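# Copy the cart's three-parcel stack onto the desk

## Task

Move the three parcels stacked on the cart to the desk and stack them there in the same bottom-to-top order as on the cart. When finished, open the grippers and pull the robot away. The stack must end up standing on its own without the robot supporting it, and the robot must not topple or finish tilted.

## Robot and tools

ROBOT. A wheeled base with two drive wheels plus casters, a vertical column, a tilting head, and two six-joint arms (left_, right_) each ending in a two-finger gripper. Folded, as it starts, it measures 0.73 m long, 0.62 m wide, 1.88 m tall; its front is 0.40 m ahead of the column. It cannot move sideways. The hands cannot reach the floor (lowest about 0.47 m up).

FRAMES. Base frame: origin on the floor under the column, halfway between the drive wheels; x forward, y left, z up. left_hand and right_hand are reported in this frame: the point between the fingers, with the tips 8 mm further on. The hand frame's z axis runs along the fingers (quat_wxyz maps (0,0,1) onto it), y across the opening. The odometry frame is where the base frame was at scene start.

execute_actions. Argument "actions": a list holding one action or nothing (empty list = just report state and pictures). An action may contain:
- "base": exactly one command, a relative move from where the base last measured itself. {"translate_m": d}: straight drive of d metres, forward positive, -3 to 3. {"rotate_rad": d}: spin in place by d radians, counter-clockwise (left) positive, -3.2 to 3.2.
- "joints": absolute targets keyed by joint name, radians for arm and head joints, metres for grippers. Ranges: head_tilt_rad -0.61 to 1.308 (positive tilts down); joint1 -2.879 to 2.879; joint2 0 to 3.141; joint3 0 to 3.019; joint4 -1.692 to 1.57; joint5 -1.57 to 1.57 (positive swings the hand to the robot's right); joint6 -2.094 to 2.094 (positive rolls clockwise seen from behind); left_gripper_m / right_gripper_m 0 (closed) to 0.093, the fingertip gap. Names are left_joint1_rad ... left_joint6_rad and right_joint1_rad ... right_joint6_rad.
- "speeds": optional caps on translate_m (0.05 to 0.8 m/s) and rotate_rad (0.1 to 1 rad/s); defaults are the top values. It does not slow the arms.
Motions in one action start together. A joint left out may still be driving to an earlier target. Unknown keys or out-of-range numbers reject the call with no motion. A base move needing more than 8.667 s is rejected; no action exceeds 15 s. "cameras": list from cam_head_left, cam_head_right, cam_left_wrist, cam_right_wrist, nav_camera, all; omitted/null/["all"] gives all, [] none. If a result reports a stop, remaining motion calls in that reply are skipped.

wait: "seconds" 0 to 10; nothing new is commanded, returns state and pictures. zoom_image: "camera" and "region" [x0, y0, x1, y1] in pixels of that camera's latest image, origin top-left, at most 504x504. read_manual: only licence text. finished_scene: "scene" number; ends the scene permanently and reports success, so call it only once the stack stands unaided and the robot is clear.

ARM GEOMETRY. With left_joint1_rad -1.57 (right: +1.57) and joints 5, 6 at 0, the arm sits in a forward vertical plane 0.23 m beside the column. Let a = j2 - 0.35, b = 1.05 + j2 - j3, c = b - j4 (c = 1.57 means fingers straight down). Hand point: ahead = 0.12 + 0.39 sin a + 0.38 cos b + 0.25 cos c; height = 1.46 + 0.39 cos a - 0.38 sin b - 0.25 sin c. Example j2, j3, j4 = 0.93, 0.78, 0.14 gives 0.60 m ahead, 1.21 m up. Real hands sag lower and nearer the column, up to ~5 cm, ~12 cm with heavy or outstretched loads; trust the reported hand position (1-3 cm accurate).

LOADS. Fingers pointing down: up to 3.2 kg near 0.4 m ahead, 0.65-1.2 m up; 2 kg out to 0.6 m; 1 kg out to 0.8 m at 0.9-1.2 m up. Heavy loads need fingers at least ~1.2 rad below horizontal or the arm sags and reports time_out/off_target. Grip holds roughly 2-6 kg.

GRIPPER. Fingers 7 cm long; outer width is gap +1 cm at tips, +5 cm at base; housing 10 x 7 cm; wrist camera sticks out 11 cm on one side. To grasp, command a gap smaller than the object; off_target is then expected. A reading staying 0.002 m or more above the target means something is held.

RESULT LINES. base_status/joint_status: done (within tolerance; for the base, wheels turned the full amount even if slipping), off_target, contact_stop (base wheel stalled; back off 0.05 m before retrying or turning), time_out, not_followed (safety check withheld arm targets for nearing the other arm, the body, or a room object; reverse each moved joint by 0.05 rad or more, or move the other arm or the base away), limit_stop_at_motor_heat. on_its_own describes uncommanded behaviour; "held at" is a target, not a position. motor_effort lists left_wheel and right_wheel in percent (bracket = peak). wheel_motors_off = 1 means the base pushed hard ~3 s and the wheels are unpowered for 2 s. turned_by_wheels vs turned_by_imu differing by over ~4% and at least 0.05 rad signals slipping or a collision. base_tilt in degrees; a forward drop of 0.5 or more during a move means leaning back: reverse 0.05 m. Joint torques and motor temperatures are listed per arm in joint order.

CAUTIONS. Small changes (under ~0.03 rad, 0.08 for joints 2-3) may not move a joint. For gentle contact step about 0.05 rad per call from your last target. A blocked arm keeps pushing and heats motors; resend its current joint readings to relax it (a loaded arm sinks a little each time). At 100 °C an arm drops everything; heed MOTOR HOT at 85 °C. Table tops 0.30-1.20 m high can slide over the base and strike the column. Never let the arms collide or press together. Avoid drops, slams and knocked-over parcels; something may occasionally nudge loose objects.

CAMERAS. Head cameras sit 1.47-1.58 m up looking ahead and down by head_tilt_rad. Wrist cameras look along the fingers, tilted 0.62 rad toward the hand's +x (back toward the robot with fingers down); image right is hand -y. nav_camera is at the base front, 0.23 m up, looking ahead.

Each tool is called after ">>>" as name(argument=value, ...), one argument or row to a line, values as JSON.

## Session

>>> execute_actions(
  actions=[],
)

Scene clock: 0.00 s.
Joint torques (N m, as the arm reports them, + toward a larger angle): no reading
Motor temperatures (°C, as the motors report them): left_arm=[34 32 34 34 35 32] | right_arm=[34 31 35 34 34 33]
base_odometry: x=+0.000 y=+0.000 heading=+0.000 (m, m, rad; odometry frame)
turned_by_wheels: +0.000 (rad since the last result)
turned_by_imu: +0.000 (rad since the last result)
base_tilt: forward=+0.6 right=-0.2 (deg)
base_status: not commanded
joint_positions: head_tilt_rad=+0.860 left_joint1_rad=-1.585 left_joint2_rad=+0.842 left_joint3_rad=+0.388 left_joint4_rad=-0.969 left_joint5_rad=+0.026 left_joint6_rad=-0.063 left_gripper_m=+0.095 right_joint1_rad=+1.581 right_joint2_rad=+0.883 right_joint3_rad=+0.427 right_joint4_rad=-0.982 right_joint5_rad=-0.002 right_joint6_rad=-0.087 right_gripper_m=+0.095
joint_status: not commanded
wheel_motors_off: 0
motor_effort: left_wheel=+1 right_wheel=+5 (%)
left_hand: x=+0.1409 y=+0.2173 z=+1.2610 quat_wxyz=(+0.435, +0.028, -0.900, +0.002) (m; base frame)
right_hand: x=+0.1519 y=-0.2231 z=+1.2559 quat_wxyz=(+0.441, +0.043, -0.896, -0.023) (m; base frame)
pictures: cam_head_left, cam_head_right, cam_left_wrist, cam_right_wrist, nav_camera
Images, in order (width x height): cam_head_left 672x504, cam_head_right 672x504, cam_left_wrist 672x504, cam_right_wrist 672x504, nav_camera 672x504.

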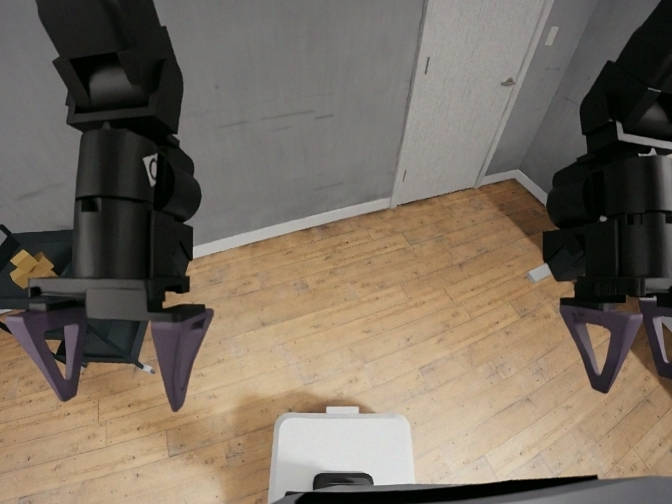

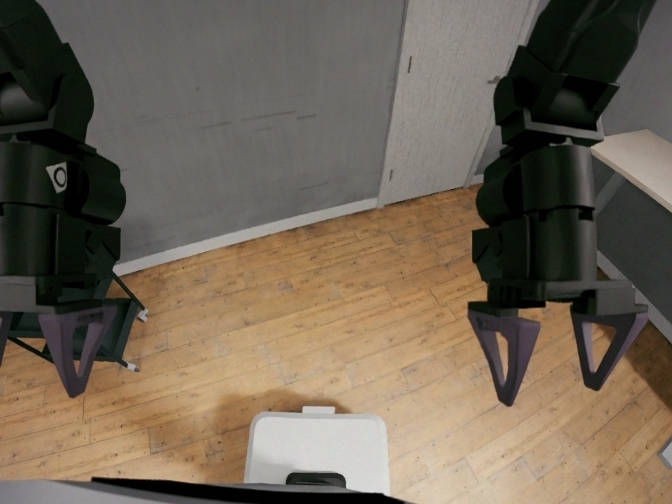

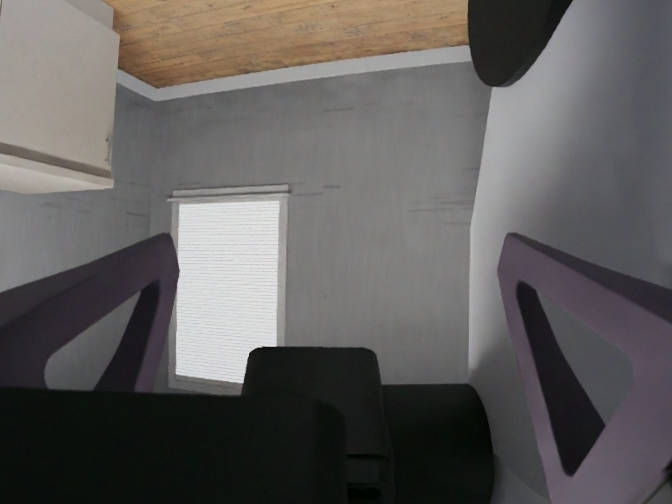

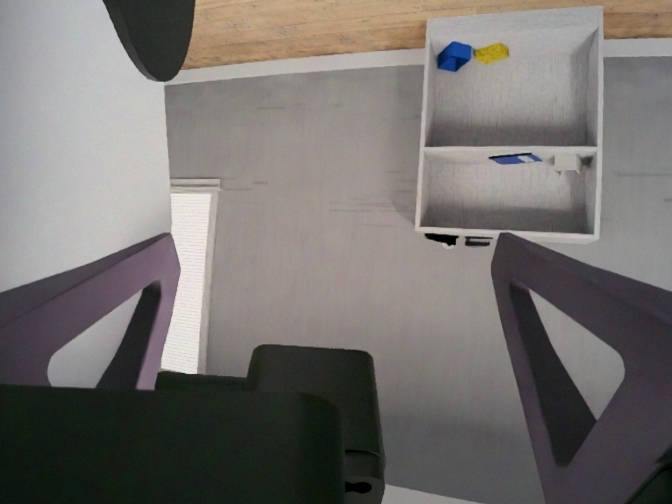

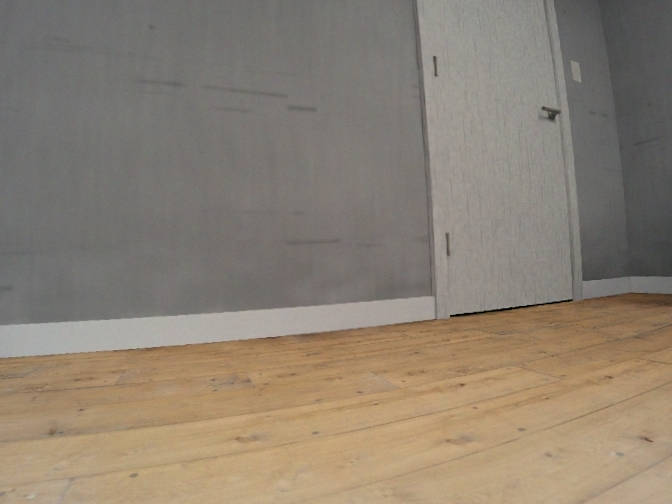

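>>> execute_actions(
  actions=[
    {"base":{"rotate_rad":1.1}},
  ],
  cameras=[],
)

>>> execute_actions(
  actions=[
    {"base":{"translate_m":0.4}},
  ],
  cameras=["cam_head_left","cam_head_right","nav_camera"],
)

>>> zoom_image(
  camera="cam_head_left",
  region=[200,80,500,305],
)

Scene clock: 2.80 s.
Joint torques (N m, as the arm reports them, + toward a larger angle): left_arm=[-1.22 -8.91 -1.1  -1.13  0.05  0.05] | right_arm=[ 0.53 -8.09 -0.52 -1.79  0.06  0.06]
Motor temperatures (°C, as the motors report them): left_arm=[34 32 34 35 35 32] | right_arm=[34 31 35 34 34 33]
base_odometry: x=+0.000 y=+0.000 heading=+1.100 (m, m, rad; odometry frame)
turned_by_wheels: +1.100 (rad since the last result)
turned_by_imu: +1.085 (rad since the last result)
base_tilt: forward=+0.5 right=-0.2 (deg)
base_status: done
joint_positions: head_tilt_rad=+0.860 left_joint1_rad=-1.585 left_joint2_rad=+0.842 left_joint3_rad=+0.388 left_joint4_rad=-0.969 left_joint5_rad=+0.026 left_joint6_rad=-0.063 left_gripper_m=+0.095 right_joint1_rad=+1.581 right_joint2_rad=+0.883 right_joint3_rad=+0.427 right_joint4_rad=-0.982 right_joint5_rad=-0.002 right_joint6_rad=-0.087 right_gripper_m=+0.095
joint_status: not commanded
wheel_motors_off: 0
motor_effort: left_wheel=+0(35) right_wheel=+1(43) (%)
left_hand: x=+0.1409 y=+0.2173 z=+1.2610 quat_wxyz=(+0.435, +0.028, -0.900, +0.002) (m; base frame)
right_hand: x=+0.1519 y=-0.2231 z=+1.2559 quat_wxyz=(+0.441, +0.043, -0.896, -0.023) (m; base frame)
pictures: none
No camera images: the call's "cameras" was empty. Leave "cameras" out to get every camera's image.

Scene clock: 4.97 s.
Joint torques (N m, as the arm reports them, + toward a larger angle): left_arm=[-1.09 -8.86 -1.17 -1.15  0.05  0.06] | right_arm=[ 0.43 -7.91 -0.67 -1.79  0.06  0.07]
Motor temperatures (°C, as the motors report them): left_arm=[34 32 34 35 35 32] | right_arm=[34 31 35 34 34 33]
base_odometry: x=+0.182 y=+0.356 heading=+1.100 (m, m, rad; odometry frame)
turned_by_wheels: +0.001 (rad since the last result)
turned_by_imu: +0.002 (rad since the last result)
base_tilt: forward=+0.6 right=-0.2 (deg)
base_status: done
joint_positions: head_tilt_rad=+0.860 left_joint1_rad=-1.585 left_joint2_rad=+0.842 left_joint3_rad=+0.389 left_joint4_rad=-0.969 left_joint5_rad=+0.026 left_joint6_rad=-0.063 left_gripper_m=+0.095 right_joint1_rad=+1.581 right_joint2_rad=+0.883 right_joint3_rad=+0.429 right_joint4_rad=-0.982 right_joint5_rad=-0.002 right_joint6_rad=-0.087 right_gripper_m=+0.095
joint_status: not commanded
wheel_motors_off: 0
motor_effort: left_wheel=+0(55) right_wheel=-1(56) (%)
left_hand: x=+0.1415 y=+0.2173 z=+1.2608 quat_wxyz=(+0.435, +0.028, -0.900, +0.002) (m; base frame)
right_hand: x=+0.1525 y=-0.2231 z=+1.2557 quat_wxyz=(+0.440, +0.043, -0.896, -0.023) (m; base frame)
pictures: cam_head_left, cam_head_right, nav_camera
camera_calibration (this result's frames):
cam_head_left: T_world_to_cam=[[-0.00718656, -0.999818, 0.0176754, 0.0315457], [-0.751022, -0.00627399, -0.660247, 1.06004], [0.660238, -0.0180195, -0.75084, 1.04966], [0, 0, 0, 1]] pos_world=[0.103314, 0.057105, 1.48746]
cam_head_right: T_world_to_cam=[[0.00370035, -0.999592, 0.0283054, -0.075489], [-0.75655, -0.0213083, -0.653588, 1.05054], [0.653925, -0.018996, -0.756321, 1.06281], [0, 0, 0, 1]] pos_world=[0.100068, -0.0328838, 1.49259]
Images, in order (width x height): cam_head_left 672x504, cam_head_right 672x504, nav_camera 672x504.

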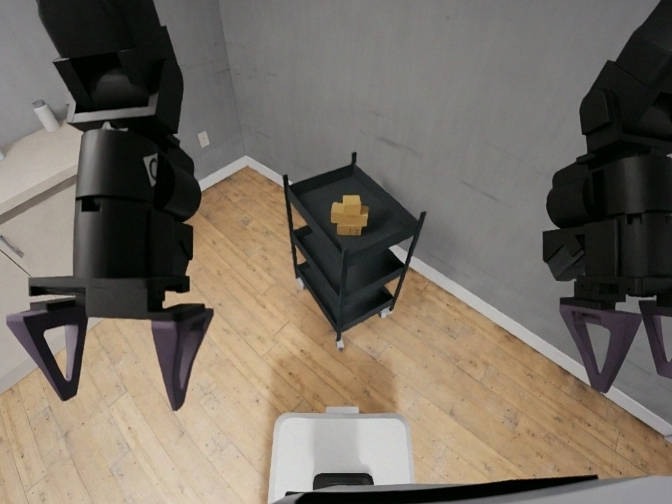

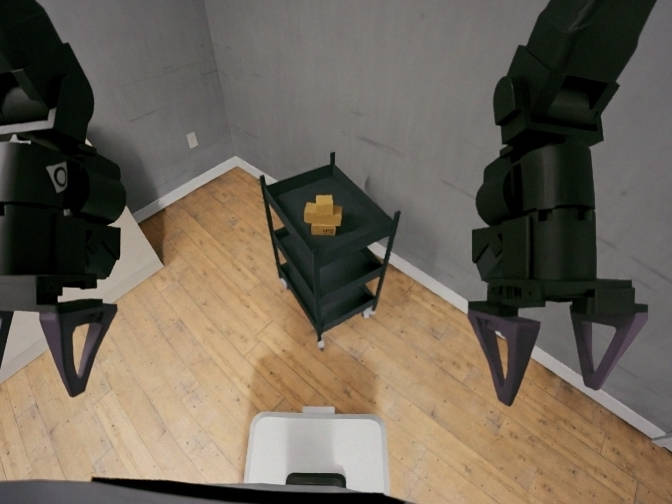

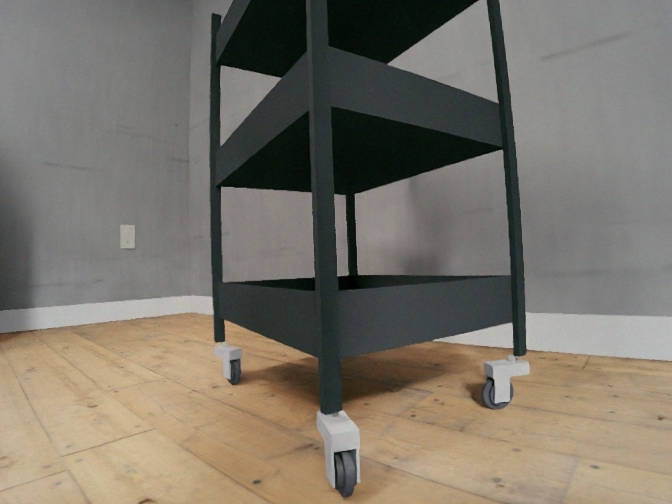

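Region (200, 80, 500, 305) of cam_head_left's 672x504 image, scaled by 1.680, with more detail than that image has; it fills the top 378 rows of this view, and the rest is white.

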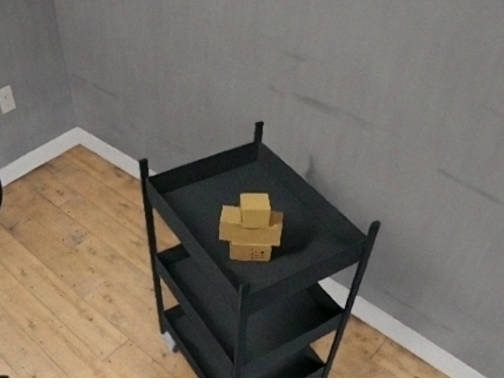

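>>> execute_actions(
  actions=[
    {"base":{"translate_m":0.21},"joints":{"left_joint2_rad":1.2,"left_joint3_rad":1.2,"left_joint4_rad":-0.5,"left_joint5_rad":0,"left_joint1_rad":-1.57,"left_joint6_rad":-0.36}},
  ],
  cameras=[],
)

>>> execute_actions(
  actions=[
    {"base":{"rotate_rad":-0.38},"joints":{"left_joint2_rad":1.5,"left_joint3_rad":1.4,"left_joint4_rad":-0.4}},
  ],
)

Scene clock: 7.53 s.
Joint torques (N m, as the arm reports them, + toward a larger angle): left_arm=[ -0.6  -21.47   5.09   0.26  -0.08  -0.06] | right_arm=[ 0.37 -7.91 -0.7  -1.75  0.06  0.06]
Motor temperatures (°C, as the motors report them): left_arm=[34 32 34 35 35 32] | right_arm=[34 32 35 34 34 33]
base_odometry: x=+0.277 y=+0.544 heading=+1.101 (m, m, rad; odometry frame)
turned_by_wheels: +0.000 (rad since the last result)
turned_by_imu: +0.001 (rad since the last result)
base_tilt: forward=+0.5 right=-0.1 (deg)
base_status: done
joint_positions: head_tilt_rad=+0.860 left_joint1_rad=-1.575 left_joint2_rad=+1.204 left_joint3_rad=+1.200 left_joint4_rad=-0.497 left_joint5_rad=+0.002 left_joint6_rad=-0.350 left_gripper_m=+0.095 right_joint1_rad=+1.581 right_joint2_rad=+0.883 right_joint3_rad=+0.430 right_joint4_rad=-0.982 right_joint5_rad=-0.002 right_joint6_rad=-0.087 right_gripper_m=+0.095
joint_status: all done
wheel_motors_off: 0
motor_effort: left_wheel=-1(39) right_wheel=+2(45) (%)
left_hand: x=+0.6102 y=+0.2216 z=+1.1306 quat_wxyz=(-0.011, +0.173, -0.985, +0.005) (m; base frame)
right_hand: x=+0.1532 y=-0.2231 z=+1.2555 quat_wxyz=(+0.440, +0.043, -0.897, -0.023) (m; base frame)
pictures: none
No camera images: the call's "cameras" was empty. Leave "cameras" out to get every camera's image.

Scene clock: 9.10 s.
Joint torques (N m, as the arm reports them, + toward a larger angle): left_arm=[ -0.9  -24.     4.89   0.36  -0.04  -0.06] | right_arm=[ 0.38 -7.87 -0.69 -1.8   0.06  0.06]
Motor temperatures (°C, as the motors report them): left_arm=[34 33 34 35 35 32] | right_arm=[34 32 35 34 34 33]
base_odometry: x=+0.277 y=+0.544 heading=+0.721 (m, m, rad; odometry frame)
turned_by_wheels: -0.379 (rad since the last result)
turned_by_imu: -0.370 (rad since the last result)
base_tilt: forward=+0.5 right=-0.2 (deg)
base_status: done
joint_positions: head_tilt_rad=+0.860 left_joint1_rad=-1.573 left_joint2_rad=+1.511 left_joint3_rad=+1.392 left_joint4_rad=-0.401 left_joint5_rad=+0.001 left_joint6_rad=-0.350 left_gripper_m=+0.095 right_joint1_rad=+1.581 right_joint2_rad=+0.883 right_joint3_rad=+0.430 right_joint4_rad=-0.982 right_joint5_rad=-0.002 right_joint6_rad=-0.087 right_gripper_m=+0.095
joint_status: all done
wheel_motors_off: 0
motor_effort: left_wheel=+1(41) right_wheel=-1(50) (%)
left_hand: x=+0.6283 y=+0.2230 z=+1.0111 quat_wxyz=(-0.001, +0.174, -0.985, +0.002) (m; base frame)
right_hand: x=+0.1532 y=-0.2231 z=+1.2555 quat_wxyz=(+0.440, +0.043, -0.897, -0.023) (m; base frame)
pictures: cam_head_left, cam_head_right, cam_left_wrist, cam_right_wrist, nav_camera
camera_calibration (this result's frames):
cam_head_left: T_world_to_cam=[[-0.00718656, -0.999818, 0.0176754, 0.0315457], [-0.751022, -0.00627399, -0.660247, 1.06004], [0.660238, -0.0180195, -0.75084, 1.04966], [0, 0, 0, 1]] pos_world=[0.103314, 0.057105, 1.48746]
cam_head_right: T_world_to_cam=[[0.00370035, -0.999592, 0.0283054, -0.075489], [-0.75655, -0.0213083, -0.653588, 1.05054], [0.653925, -0.018996, -0.756321, 1.06281], [0, 0, 0, 1]] pos_world=[0.100068, -0.0328838, 1.49259]
cam_left_wrist: T_world_to_cam=[[0.330997, -0.943631, -0.0012016, 0.00584818], [-0.765445, -0.26924, 0.584469, -0.0485718], [-0.551846, -0.192538, -0.811415, 1.33228], [0, 0, 0, 1]] pos_world=[0.696099, 0.248956, 1.10943]
cam_right_wrist: T_world_to_cam=[[0.0506986, -0.995581, -0.0790461, -0.130895], [-0.0449728, -0.0813435, 0.995671, -1.25322], [-0.997701, -0.0469241, -0.0488981, 0.328238], [0, 0, 0, 1]] pos_world=[0.277759, -0.216855, 1.2535]
Images, in order (width x height): cam_head_left 672x504, cam_head_right 672x504, cam_left_wrist 672x504, cam_right_wrist 672x504, nav_camera 672x504.

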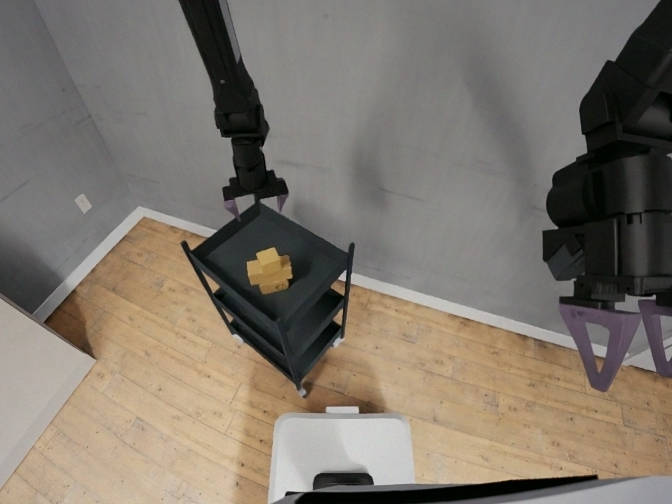

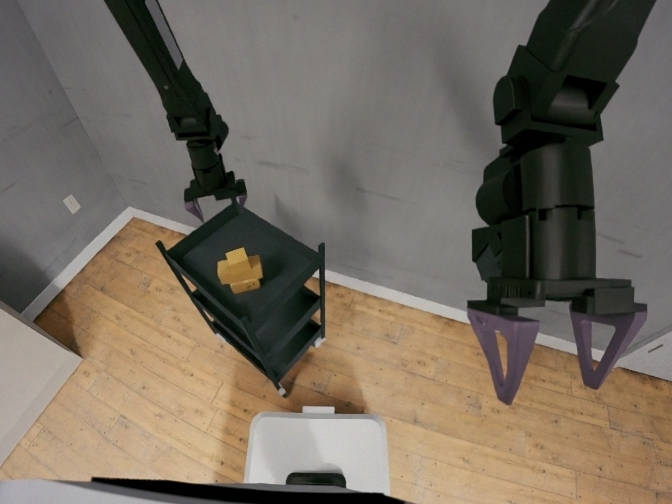

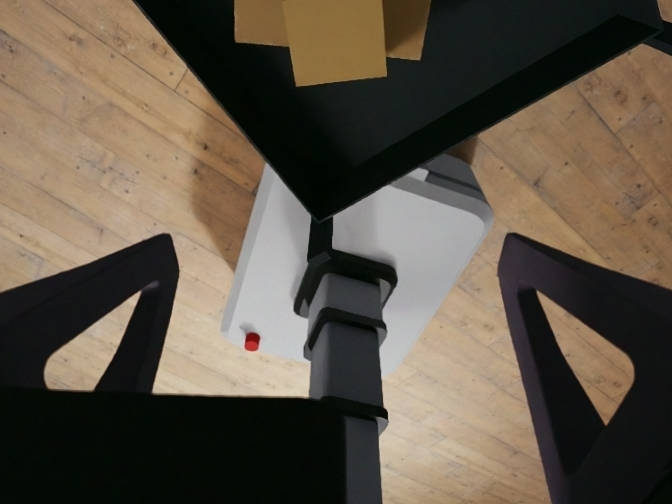

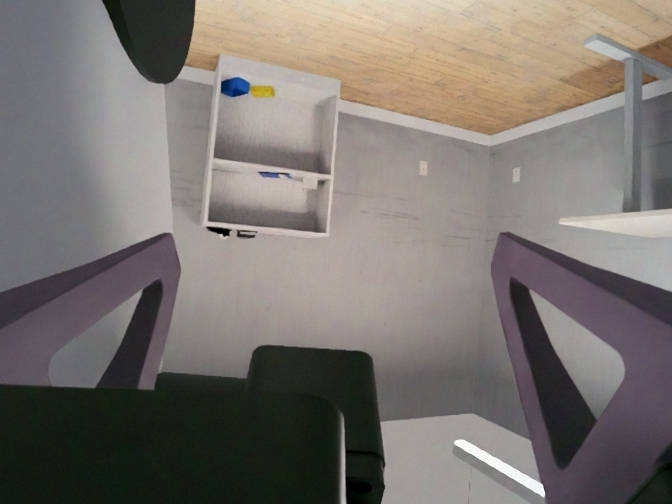

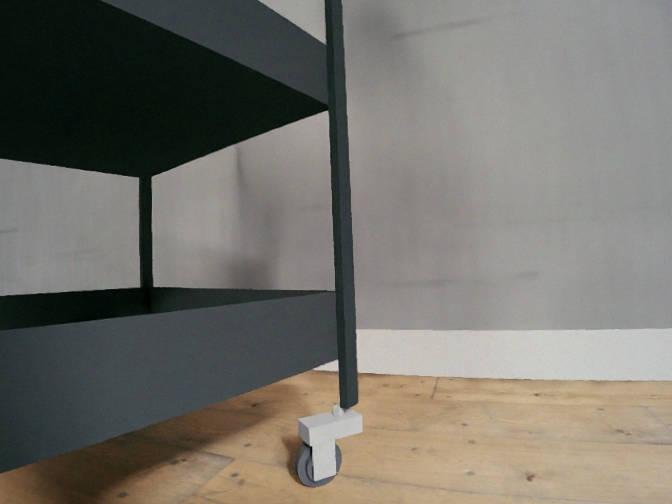

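>>> execute_actions(
  actions=[
    {"joints":{"left_joint2_rad":1.78,"left_joint3_rad":1.68,"left_joint4_rad":-0.41,"left_joint6_rad":1.25}},
  ],
  cameras=["cam_head_left","cam_left_wrist"],
)

>>> zoom_image(
  camera="cam_head_left",
  region=[200,200,340,320],
)

Scene clock: 11.30 s.
Joint torques (N m, as the arm reports them, + toward a larger angle): left_arm=[ -0.91 -24.84   5.24   0.1    0.07   0.17] | right_arm=[ 0.44 -8.03 -0.68 -1.8   0.06  0.06]
Motor temperatures (°C, as the motors report them): left_arm=[34 33 34 35 35 32] | right_arm=[34 32 35 34 34 33]
base_odometry: x=+0.277 y=+0.544 heading=+0.721 (m, m, rad; odometry frame)
turned_by_wheels: +0.000 (rad since the last result)
turned_by_imu: +0.001 (rad since the last result)
base_tilt: forward=+0.6 right=-0.2 (deg)
base_status: not commanded
joint_positions: head_tilt_rad=+0.860 left_joint1_rad=-1.573 left_joint2_rad=+1.785 left_joint3_rad=+1.667 left_joint4_rad=-0.405 left_joint5_rad=+0.001 left_joint6_rad=+1.240 left_gripper_m=+0.095 right_joint1_rad=+1.581 right_joint2_rad=+0.883 right_joint3_rad=+0.430 right_joint4_rad=-0.982 right_joint5_rad=-0.002 right_joint6_rad=-0.087 right_gripper_m=+0.095
joint_status: all done
wheel_motors_off: 0
motor_effort: left_wheel=-2(2) right_wheel=-5(7) (%)
left_hand: x=+0.6561 y=+0.2228 z=+0.9099 quat_wxyz=(-0.001, -0.581, -0.814, +0.001) (m; base frame)
right_hand: x=+0.1532 y=-0.2231 z=+1.2555 quat_wxyz=(+0.440, +0.043, -0.897, -0.023) (m; base frame)
pictures: cam_head_left, cam_left_wrist
camera_calibration (this result's frames):
cam_head_left: T_world_to_cam=[[-0.00718656, -0.999818, 0.0176754, 0.0315457], [-0.751022, -0.00627399, -0.660247, 1.06004], [0.660238, -0.0180195, -0.75084, 1.04966], [0, 0, 0, 1]] pos_world=[0.103314, 0.057105, 1.48746]
cam_left_wrist: T_world_to_cam=[[-0.949677, -0.313194, -0.00481281, 0.699439], [-0.257056, 0.770489, 0.583326, -0.532331], [-0.178986, 0.555209, -0.812224, 0.854928], [0, 0, 0, 1]] pos_world=[0.680422, 0.154552, 1.00828]
Images, in order (width x height): cam_head_left 672x504, cam_left_wrist 672x504.

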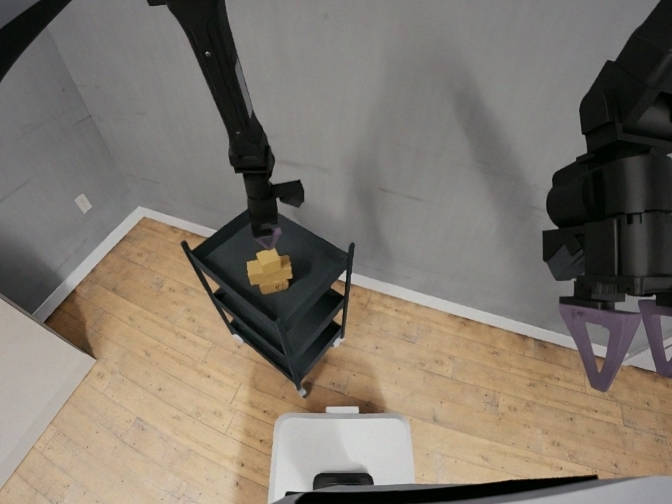

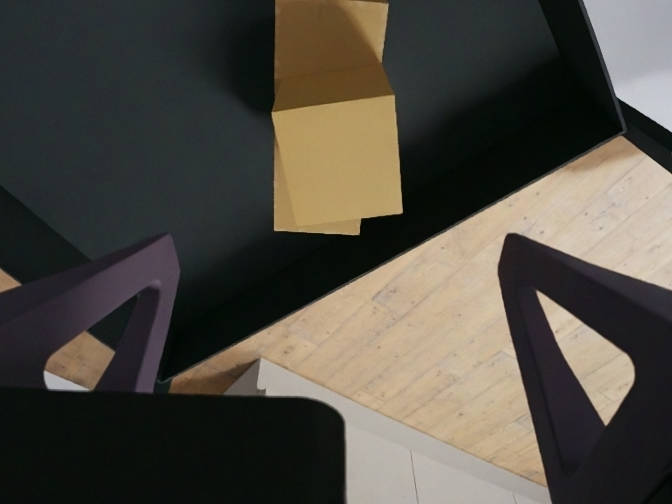

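Region (200, 200, 340, 320) of cam_head_left's 672x504 image, scaled by 3.600, with more detail than that image has; it fills the top 432 rows of this view, and the rest is white.

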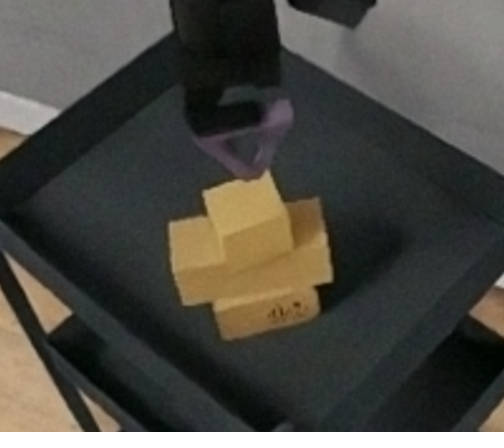

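>>> execute_actions(
  actions=[
    {"joints":{"left_joint2_rad":2.04,"left_joint3_rad":1.94}},
  ],
  cameras=["cam_head_left","cam_left_wrist"],
)

>>> zoom_image(
  camera="cam_head_left",
  region=[200,200,340,320],
)

Scene clock: 12.77 s.
Joint torques (N m, as the arm reports them, + toward a larger angle): left_arm=[ -0.75 -21.86   6.41   1.06  -0.16   0.15] | right_arm=[ 0.45 -7.86 -0.61 -1.79  0.07  0.07]
Motor temperatures (°C, as the motors report them): left_arm=[34 33 34 35 35 32] | right_arm=[34 32 35 34 34 33]
base_odometry: x=+0.277 y=+0.544 heading=+0.722 (m, m, rad; odometry frame)
turned_by_wheels: +0.000 (rad since the last result)
turned_by_imu: +0.001 (rad since the last result)
base_tilt: forward=+0.5 right=-0.2 (deg)
base_status: not commanded
joint_positions: head_tilt_rad=+0.860 left_joint1_rad=-1.578 left_joint2_rad=+2.009 left_joint3_rad=+1.919 left_joint4_rad=-0.432 left_joint5_rad=+0.007 left_joint6_rad=+1.242 left_gripper_m=+0.095 right_joint1_rad=+1.581 right_joint2_rad=+0.883 right_joint3_rad=+0.429 right_joint4_rad=-0.982 right_joint5_rad=-0.002 right_joint6_rad=-0.087 right_gripper_m=+0.095
joint_status: all done
wheel_motors_off: 0
motor_effort: left_wheel=+3(5) right_wheel=-6(9) (%)
left_hand: x=+0.6677 y=+0.2174 z=+0.8283 quat_wxyz=(-0.005, -0.583, -0.812, +0.005) (m; base frame)
right_hand: x=+0.1525 y=-0.2231 z=+1.2557 quat_wxyz=(+0.440, +0.043, -0.897, -0.023) (m; base frame)
pictures: cam_head_left, cam_left_wrist
camera_calibration (this result's frames):
cam_left_wrist: T_world_to_cam=[[-0.951158, -0.308696, -0.00230986, 0.70629], [-0.253807, 0.77773, 0.575081, -0.474546], [-0.175729, 0.547579, -0.818093, 0.798042], [0, 0, 0, 1]] pos_world=[0.691589, 0.150106, 0.927407]
Images, in order (width x height): cam_head_left 672x504, cam_left_wrist 672x504.

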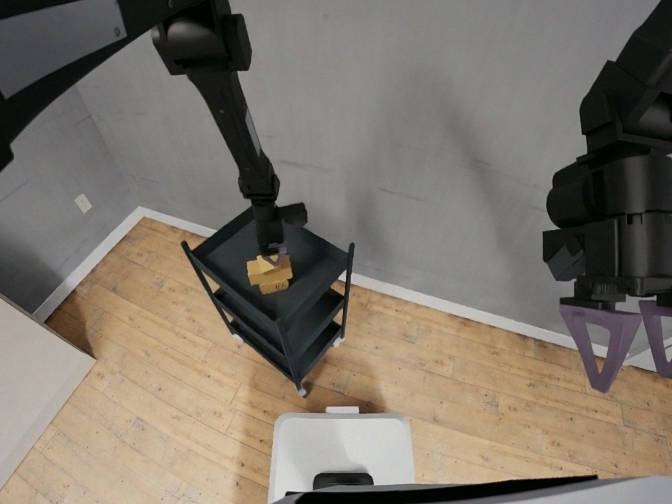

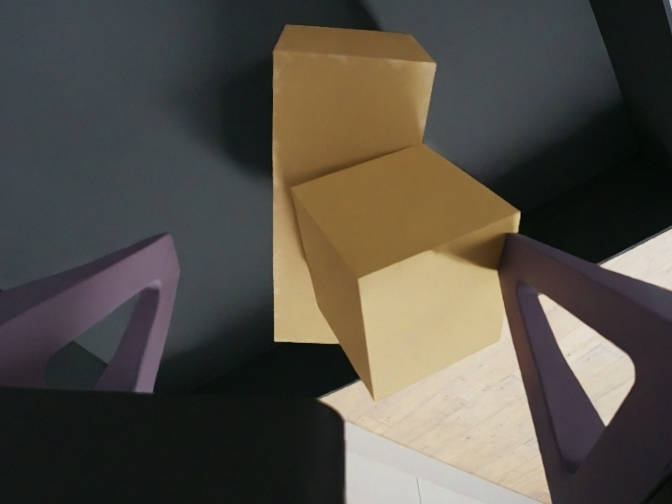

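Region (200, 200, 340, 320) of cam_head_left's 672x504 image, scaled by 3.600, with more detail than that image has; it fills the top 432 rows of this view, and the rest is white.

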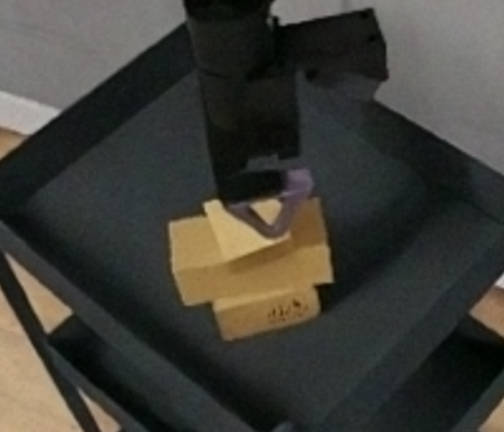

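>>> execute_actions(
  actions=[
    {"joints":{"left_joint2_rad":1.93,"left_joint3_rad":1.82}},
  ],
  cameras=["cam_left_wrist"],
)

Scene clock: 13.87 s.
Joint torques (N m, as the arm reports them, + toward a larger angle): left_arm=[ -0.67 -26.68   4.28   0.53   0.02   0.15] | right_arm=[ 0.34 -7.97 -0.69 -1.79  0.06  0.07]
Motor temperatures (°C, as the motors report them): left_arm=[34 33 34 35 35 32] | right_arm=[34 32 35 34 34 33]
base_odometry: x=+0.277 y=+0.544 heading=+0.722 (m, m, rad; odometry frame)
turned_by_wheels: +0.000 (rad since the last result)
turned_by_imu: +0.000 (rad since the last result)
base_tilt: forward=+0.6 right=-0.2 (deg)
base_status: not commanded
joint_positions: head_tilt_rad=+0.860 left_joint1_rad=-1.577 left_joint2_rad=+1.957 left_joint3_rad=+1.813 left_joint4_rad=-0.420 left_joint5_rad=+0.003 left_joint6_rad=+1.242 left_gripper_m=+0.095 right_joint1_rad=+1.581 right_joint2_rad=+0.883 right_joint3_rad=+0.429 right_joint4_rad=-0.982 right_joint5_rad=-0.002 right_joint6_rad=-0.087 right_gripper_m=+0.095
joint_status: all done
wheel_motors_off: 0
motor_effort: left_wheel=+4(2) right_wheel=-8(8) (%)
left_hand: x=+0.6397 y=+0.2191 z=+0.8404 quat_wxyz=(+0.014, -0.583, -0.812, +0.015) (m; base frame)
right_hand: x=+0.1525 y=-0.2231 z=+1.2557 quat_wxyz=(+0.440, +0.043, -0.897, -0.023) (m; base frame)
pictures: cam_left_wrist
camera_calibration (this result's frames):
cam_left_wrist: T_world_to_cam=[[-0.950429, -0.308833, 0.036161, 0.647482], [-0.229183, 0.774365, 0.589774, -0.51726], [-0.210143, 0.552251, -0.806758, 0.81363], [0, 0, 0, 1]] pos_world=[0.667817, 0.151184, 0.938056]
Images, in order (width x height): cam_left_wrist 672x504.

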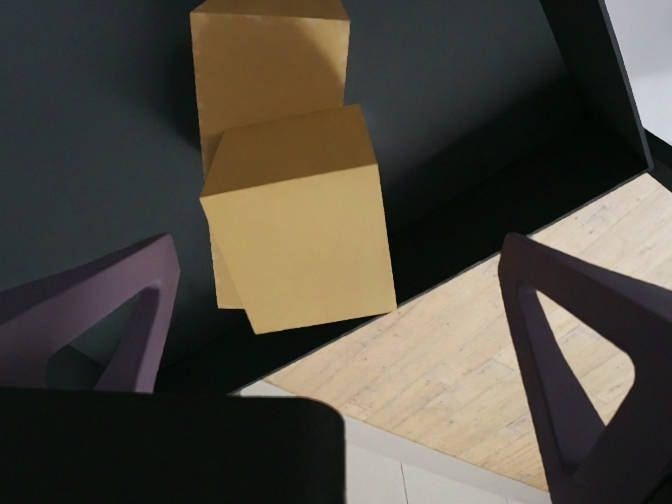

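>>> execute_actions(
  actions=[
    {"joints":{"left_joint2_rad":2.02,"left_joint3_rad":1.91,"left_joint4_rad":-0.39,"left_joint1_rad":-1.555}},
  ],
  cameras=["cam_left_wrist"],
)

>>> execute_actions(
  actions=[
    {"joints":{"left_joint2_rad":2.1,"left_joint3_rad":2.0}},
  ],
  cameras=["cam_left_wrist","cam_head_left"],
)

>>> zoom_image(
  camera="cam_head_left",
  region=[200,200,340,320],
)

Scene clock: 15.17 s.
Joint torques (N m, as the arm reports them, + toward a larger angle): left_arm=[ -0.55 -22.23   5.27   0.61   0.02   0.13] | right_arm=[ 0.41 -8.01 -0.65 -1.81  0.06  0.06]
Motor temperatures (°C, as the motors report them): left_arm=[34 34 34 35 35 32] | right_arm=[34 32 35 34 34 33]
base_odometry: x=+0.277 y=+0.544 heading=+0.722 (m, m, rad; odometry frame)
turned_by_wheels: +0.000 (rad since the last result)
turned_by_imu: +0.000 (rad since the last result)
base_tilt: forward=+0.5 right=-0.3 (deg)
base_status: not commanded
joint_positions: head_tilt_rad=+0.860 left_joint1_rad=-1.556 left_joint2_rad=+1.990 left_joint3_rad=+1.901 left_joint4_rad=-0.398 left_joint5_rad=+0.002 left_joint6_rad=+1.242 left_gripper_m=+0.095 right_joint1_rad=+1.581 right_joint2_rad=+0.883 right_joint3_rad=+0.429 right_joint4_rad=-0.982 right_joint5_rad=-0.002 right_joint6_rad=-0.087 right_gripper_m=+0.095
joint_status: all done
wheel_motors_off: 0
motor_effort: left_wheel=+3(1) right_wheel=-8(8) (%)
left_hand: x=+0.6769 y=+0.2365 z=+0.8357 quat_wxyz=(-0.012, -0.579, -0.815, -0.015) (m; base frame)
right_hand: x=+0.1525 y=-0.2231 z=+1.2557 quat_wxyz=(+0.440, +0.043, -0.897, -0.023) (m; base frame)
pictures: cam_left_wrist
camera_calibration (this result's frames):
cam_left_wrist: T_world_to_cam=[[-0.94697, -0.318451, -0.0428534, 0.754347], [-0.282281, 0.760767, 0.584424, -0.475847], [-0.153509, 0.565529, -0.810316, 0.769487], [0, 0, 0, 1]] pos_world=[0.698145, 0.167064, 0.933951]
Images, in order (width x height): cam_left_wrist 672x504.

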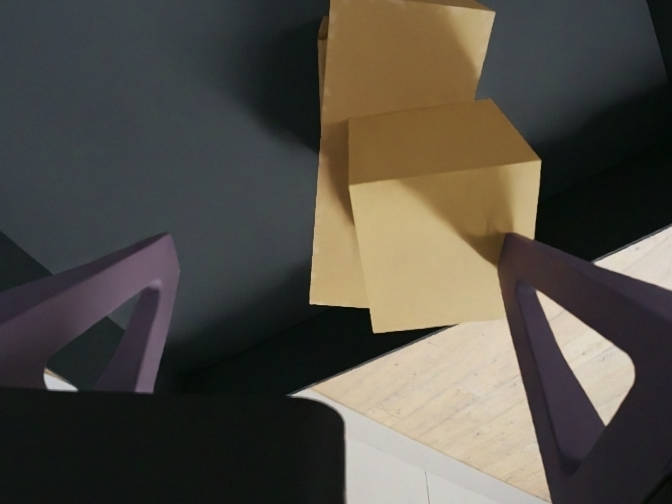

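Scene clock: 15.80 s.
Joint torques (N m, as the arm reports them, + toward a larger angle): left_arm=[ -0.64 -16.6   10.34   2.23  -0.07   0.05] | right_arm=[ 0.5  -8.13 -0.62 -1.81  0.06  0.06]
Motor temperatures (°C, as the motors report them): left_arm=[34 34 34 35 35 32] | right_arm=[34 32 35 34 34 33]
base_odometry: x=+0.277 y=+0.544 heading=+0.722 (m, m, rad; odometry frame)
turned_by_wheels: +0.000 (rad since the last result)
turned_by_imu: +0.000 (rad since the last result)
base_tilt: forward=+0.5 right=-0.2 (deg)
base_status: not commanded
joint_positions: head_tilt_rad=+0.860 left_joint1_rad=-1.556 left_joint2_rad=+2.009 left_joint3_rad=+1.943 left_joint4_rad=-0.444 left_joint5_rad=+0.005 left_joint6_rad=+1.250 left_gripper_m=+0.095 right_joint1_rad=+1.581 right_joint2_rad=+0.883 right_joint3_rad=+0.429 right_joint4_rad=-0.982 right_joint5_rad=-0.002 right_joint6_rad=-0.087 right_gripper_m=+0.095
joint_status: all done
wheel_motors_off: 0
motor_effort: left_wheel=+3(4) right_wheel=-6(8) (%)
left_hand: x=+0.6790 y=+0.2361 z=+0.8325 quat_wxyz=(-0.003, -0.582, -0.813, -0.007) (m; base frame)
right_hand: x=+0.1525 y=-0.2231 z=+1.2557 quat_wxyz=(+0.440, +0.043, -0.897, -0.023) (m; base frame)
pictures: cam_head_left, cam_left_wrist
camera_calibration (this result's frames):
cam_left_wrist: T_world_to_cam=[[-0.950263, -0.31079, -0.0202568, 0.737664], [-0.262595, 0.764534, 0.588669, -0.490873], [-0.167466, 0.56471, -0.80812, 0.775281], [0, 0, 0, 1]] pos_world=[0.701906, 0.166739, 0.930425]
Images, in order (width x height): cam_head_left 672x504, cam_left_wrist 672x504.

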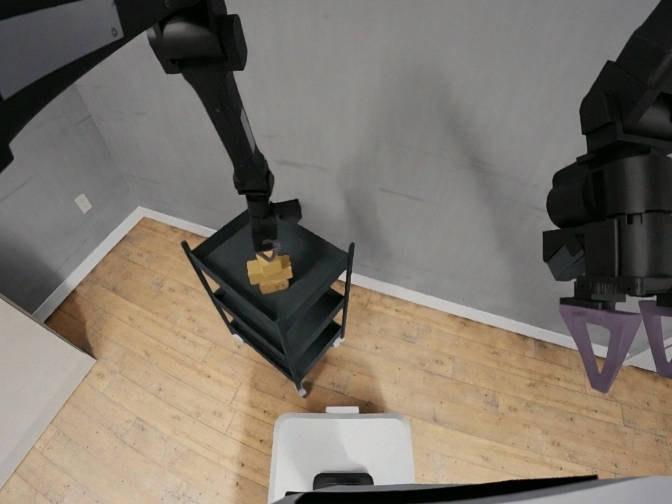

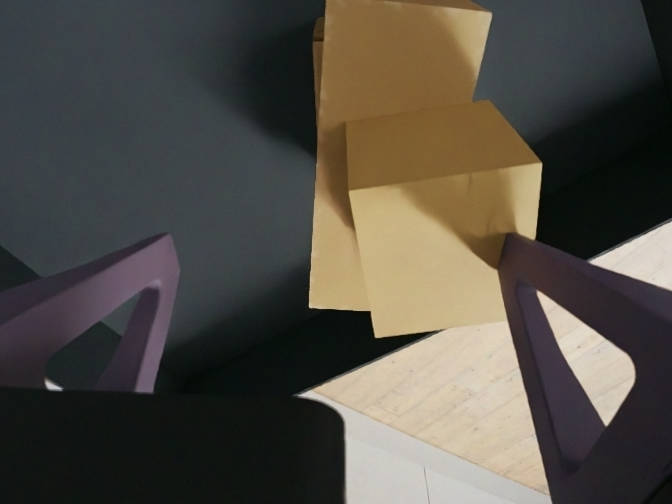

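Region (200, 200, 340, 320) of cam_head_left's 672x504 image, scaled by 3.600, with more detail than that image has; it fills the top 432 rows of this view, and the rest is white.

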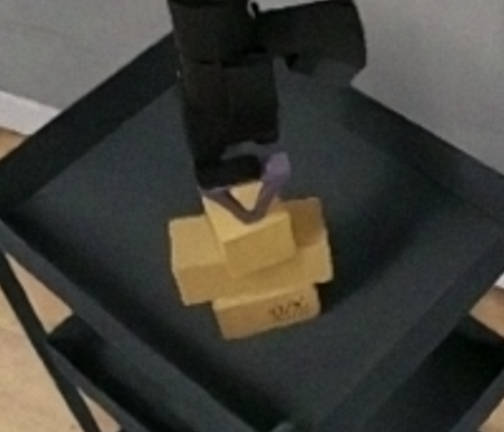

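>>> execute_actions(
  actions=[
    {"joints":{"left_joint2_rad":1.9,"left_joint3_rad":1.9,"left_joint4_rad":-0.42}},
  ],
  cameras=[],
)

>>> execute_actions(
  actions=[
    {"base":{"translate_m":-0.03},"joints":{"left_joint2_rad":2.0}},
  ],
  cameras=["cam_left_wrist"],
)

Scene clock: 17.47 s.
Joint torques (N m, as the arm reports them, + toward a larger angle): left_arm=[ -0.75 -26.45   6.24   0.74   0.02   0.04] | right_arm=[ 0.37 -7.98 -0.62 -1.8   0.06  0.07]
Motor temperatures (°C, as the motors report them): left_arm=[34 34 34 35 35 32] | right_arm=[34 32 35 34 34 33]
base_odometry: x=+0.277 y=+0.544 heading=+0.722 (m, m, rad; odometry frame)
turned_by_wheels: +0.000 (rad since the last result)
turned_by_imu: +0.000 (rad since the last result)
base_tilt: forward=+0.5 right=-0.2 (deg)
base_status: not commanded
joint_positions: head_tilt_rad=+0.860 left_joint1_rad=-1.556 left_joint2_rad=+1.904 left_joint3_rad=+1.888 left_joint4_rad=-0.429 left_joint5_rad=+0.003 left_joint6_rad=+1.250 left_gripper_m=+0.095 right_joint1_rad=+1.581 right_joint2_rad=+0.883 right_joint3_rad=+0.429 right_joint4_rad=-0.982 right_joint5_rad=-0.002 right_joint6_rad=-0.087 right_gripper_m=+0.095
joint_status: all done
wheel_motors_off: 0
motor_effort: left_wheel=+1(6) right_wheel=-7(8) (%)
left_hand: x=+0.7136 y=+0.2361 z=+0.8822 quat_wxyz=(-0.029, -0.582, -0.812, -0.027) (m; base frame)
right_hand: x=+0.1525 y=-0.2231 z=+1.2557 quat_wxyz=(+0.440, +0.043, -0.897, -0.023) (m; base frame)
pictures: none
No camera images: the call's "cameras" was empty. Leave "cameras" out to get every camera's image.

Scene clock: 18.60 s.
Joint torques (N m, as the arm reports them, + toward a larger angle): left_arm=[ -0.85 -24.63   5.07   0.43   0.04   0.05] | right_arm=[ 0.47 -7.92 -0.44 -1.81  0.06  0.07]
Motor temperatures (°C, as the motors report them): left_arm=[34 34 34 35 35 32] | right_arm=[34 32 35 34 34 33]
base_odometry: x=+0.254 y=+0.524 heading=+0.721 (m, m, rad; odometry frame)
turned_by_wheels: -0.001 (rad since the last result)
turned_by_imu: +0.000 (rad since the last result)
base_tilt: forward=+0.5 right=-0.2 (deg)
base_status: done
joint_positions: head_tilt_rad=+0.860 left_joint1_rad=-1.556 left_joint2_rad=+2.002 left_joint3_rad=+1.890 left_joint4_rad=-0.425 left_joint5_rad=+0.002 left_joint6_rad=+1.250 left_gripper_m=+0.095 right_joint1_rad=+1.581 right_joint2_rad=+0.883 right_joint3_rad=+0.426 right_joint4_rad=-0.982 right_joint5_rad=-0.002 right_joint6_rad=-0.087 right_gripper_m=+0.095
joint_status: all done
wheel_motors_off: 0
motor_effort: left_wheel=+0(48) right_wheel=+0(59) (%)
left_hand: x=+0.6563 y=+0.2368 z=+0.8275 quat_wxyz=(+0.009, -0.582, -0.813, +0.000) (m; base frame)
right_hand: x=+0.1511 y=-0.2231 z=+1.2562 quat_wxyz=(+0.442, +0.043, -0.896, -0.023) (m; base frame)
pictures: cam_left_wrist
camera_calibration (this result's frames):
cam_left_wrist: T_world_to_cam=[[-0.950303, -0.311287, 0.00499209, 0.695488], [-0.246706, 0.762737, 0.597803, -0.511967], [-0.189896, 0.566862, -0.801627, 0.77592], [0, 0, 0, 1]] pos_world=[0.681963, 0.167153, 0.924582]
Images, in order (width x height): cam_left_wrist 672x504.

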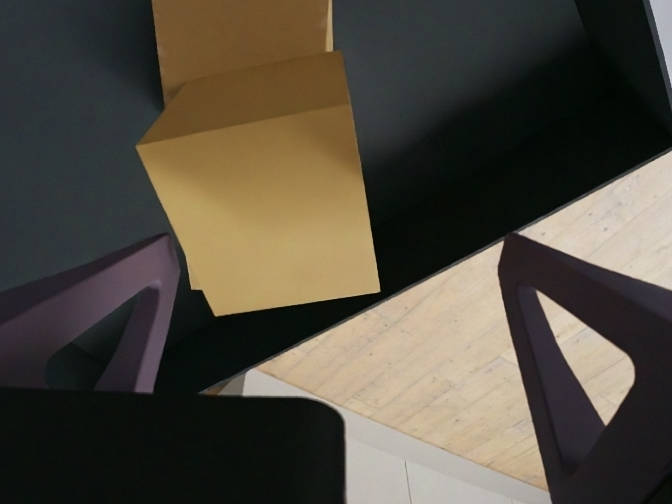

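>>> execute_actions(
  actions=[
    {"joints":{"left_joint2_rad":2.08,"left_joint3_rad":2.03,"left_joint4_rad":-0.47}},
  ],
  cameras=["cam_left_wrist"],
)

>>> execute_actions(
  actions=[
    {"joints":{"left_joint2_rad":2.17,"left_joint3_rad":2.17,"left_joint4_rad":-0.5,"left_joint6_rad":1.3}},
  ],
  cameras=["cam_left_wrist","cam_head_left"],
)

>>> zoom_image(
  camera="cam_head_left",
  region=[200,200,340,320],
)

Scene clock: 19.97 s.
Joint torques (N m, as the arm reports them, + toward a larger angle): left_arm=[ -0.72 -23.42   6.67   0.03   0.03   0.06] | right_arm=[ 0.46 -7.99 -0.43 -1.8   0.06  0.06]
Motor temperatures (°C, as the motors report them): left_arm=[34 34 34 35 35 32] | right_arm=[34 32 35 34 34 33]
base_odometry: x=+0.254 y=+0.524 heading=+0.721 (m, m, rad; odometry frame)
turned_by_wheels: +0.000 (rad since the last result)
turned_by_imu: +0.000 (rad since the last result)
base_tilt: forward=+0.5 right=-0.2 (deg)
base_status: not commanded
joint_positions: head_tilt_rad=+0.860 left_joint1_rad=-1.556 left_joint2_rad=+2.058 left_joint3_rad=+2.010 left_joint4_rad=-0.463 left_joint5_rad=+0.002 left_joint6_rad=+1.250 left_gripper_m=+0.095 right_joint1_rad=+1.581 right_joint2_rad=+0.883 right_joint3_rad=+0.426 right_joint4_rad=-0.982 right_joint5_rad=-0.002 right_joint6_rad=-0.087 right_gripper_m=+0.095
joint_status: all done
wheel_motors_off: 0
motor_effort: left_wheel=+0(3) right_wheel=+0(1) (%)
left_hand: x=+0.6828 y=+0.2371 z=+0.8166 quat_wxyz=(-0.002, -0.582, -0.813, -0.008) (m; base frame)
right_hand: x=+0.1511 y=-0.2231 z=+1.2562 quat_wxyz=(+0.442, +0.043, -0.896, -0.023) (m; base frame)
pictures: cam_left_wrist
camera_calibration (this result's frames):
cam_left_wrist: T_world_to_cam=[[-0.950199, -0.310948, -0.0208077, 0.741705], [-0.262535, 0.762705, 0.591064, -0.482882], [-0.16792, 0.567091, -0.806357, 0.760832], [0, 0, 0, 1]] pos_world=[0.705753, 0.167467, 0.914349]
Images, in order (width x height): cam_left_wrist 672x504.

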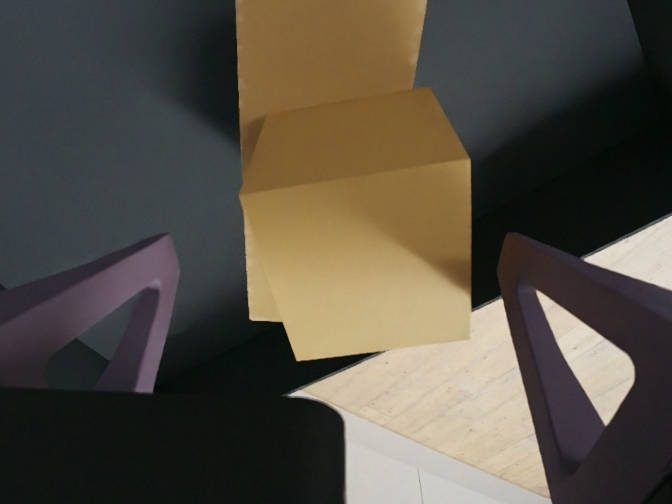

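Scene clock: 20.83 s.
Joint torques (N m, as the arm reports them, + toward a larger angle): left_arm=[ -0.65 -23.72   7.46  -0.02   0.04   0.16] | right_arm=[ 0.43 -7.87 -0.44 -1.8   0.06  0.07]
Motor temperatures (°C, as the motors report them): left_arm=[34 34 34 35 35 32] | right_arm=[34 32 35 34 34 33]
base_odometry: x=+0.254 y=+0.524 heading=+0.721 (m, m, rad; odometry frame)
turned_by_wheels: +0.000 (rad since the last result)
turned_by_imu: +0.000 (rad since the last result)
base_tilt: forward=+0.5 right=-0.2 (deg)
base_status: not commanded
joint_positions: head_tilt_rad=+0.860 left_joint1_rad=-1.556 left_joint2_rad=+2.153 left_joint3_rad=+2.146 left_joint4_rad=-0.492 left_joint5_rad=+0.002 left_joint6_rad=+1.292 left_gripper_m=+0.095 right_joint1_rad=+1.581 right_joint2_rad=+0.883 right_joint3_rad=+0.426 right_joint4_rad=-0.982 right_joint5_rad=-0.002 right_joint6_rad=-0.087 right_gripper_m=+0.095
joint_status: all done
wheel_motors_off: 0
motor_effort: left_wheel=-2(2) right_wheel=+0(2) (%)
left_hand: x=+0.6925 y=+0.2376 z=+0.7882 quat_wxyz=(-0.007, -0.599, -0.801, -0.012) (m; base frame)
right_hand: x=+0.1511 y=-0.2231 z=+1.2562 quat_wxyz=(+0.442, +0.043, -0.896, -0.023) (m; base frame)
pictures: cam_head_left, cam_left_wrist
camera_calibration (this result's frames):
cam_head_left: T_world_to_cam=[[-0.00718656, -0.999818, 0.0176754, 0.0315457], [-0.751022, -0.00627399, -0.660247, 1.06004], [0.660238, -0.0180195, -0.75084, 1.04966], [0, 0, 0, 1]] pos_world=[0.103314, 0.057105, 1.48746]
cam_left_wrist: T_world_to_cam=[[-0.96194, -0.271391, -0.0319258, 0.758011], [-0.237498, 0.772534, 0.588885, -0.48183], [-0.135154, 0.574054, -0.807586, 0.715935], [0, 0, 0, 1]] pos_world=[0.711489, 0.166962, 0.886121]
Images, in order (width x height): cam_head_left 672x504, cam_left_wrist 672x504.

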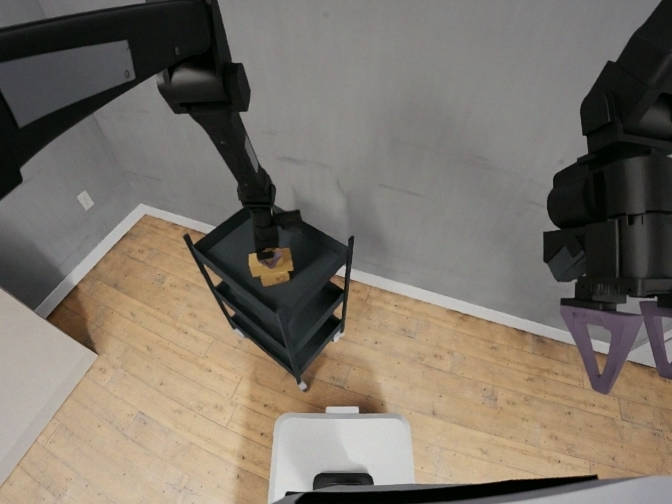

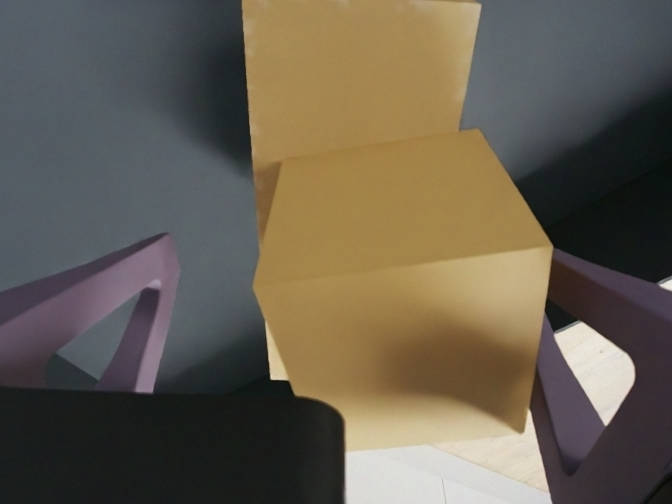

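Region (200, 200, 340, 320) of cam_head_left's 672x504 image, scaled by 3.600, with more detail than that image has; it fills the top 432 rows of this view, and the rest is white.

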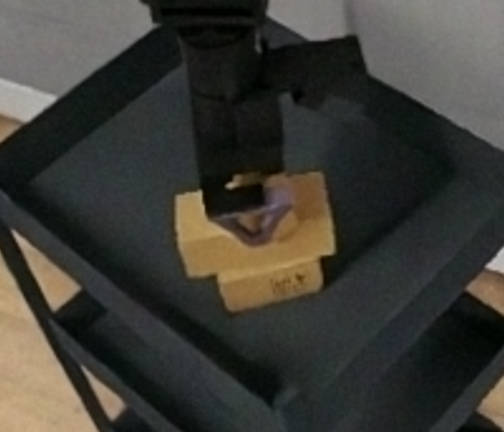

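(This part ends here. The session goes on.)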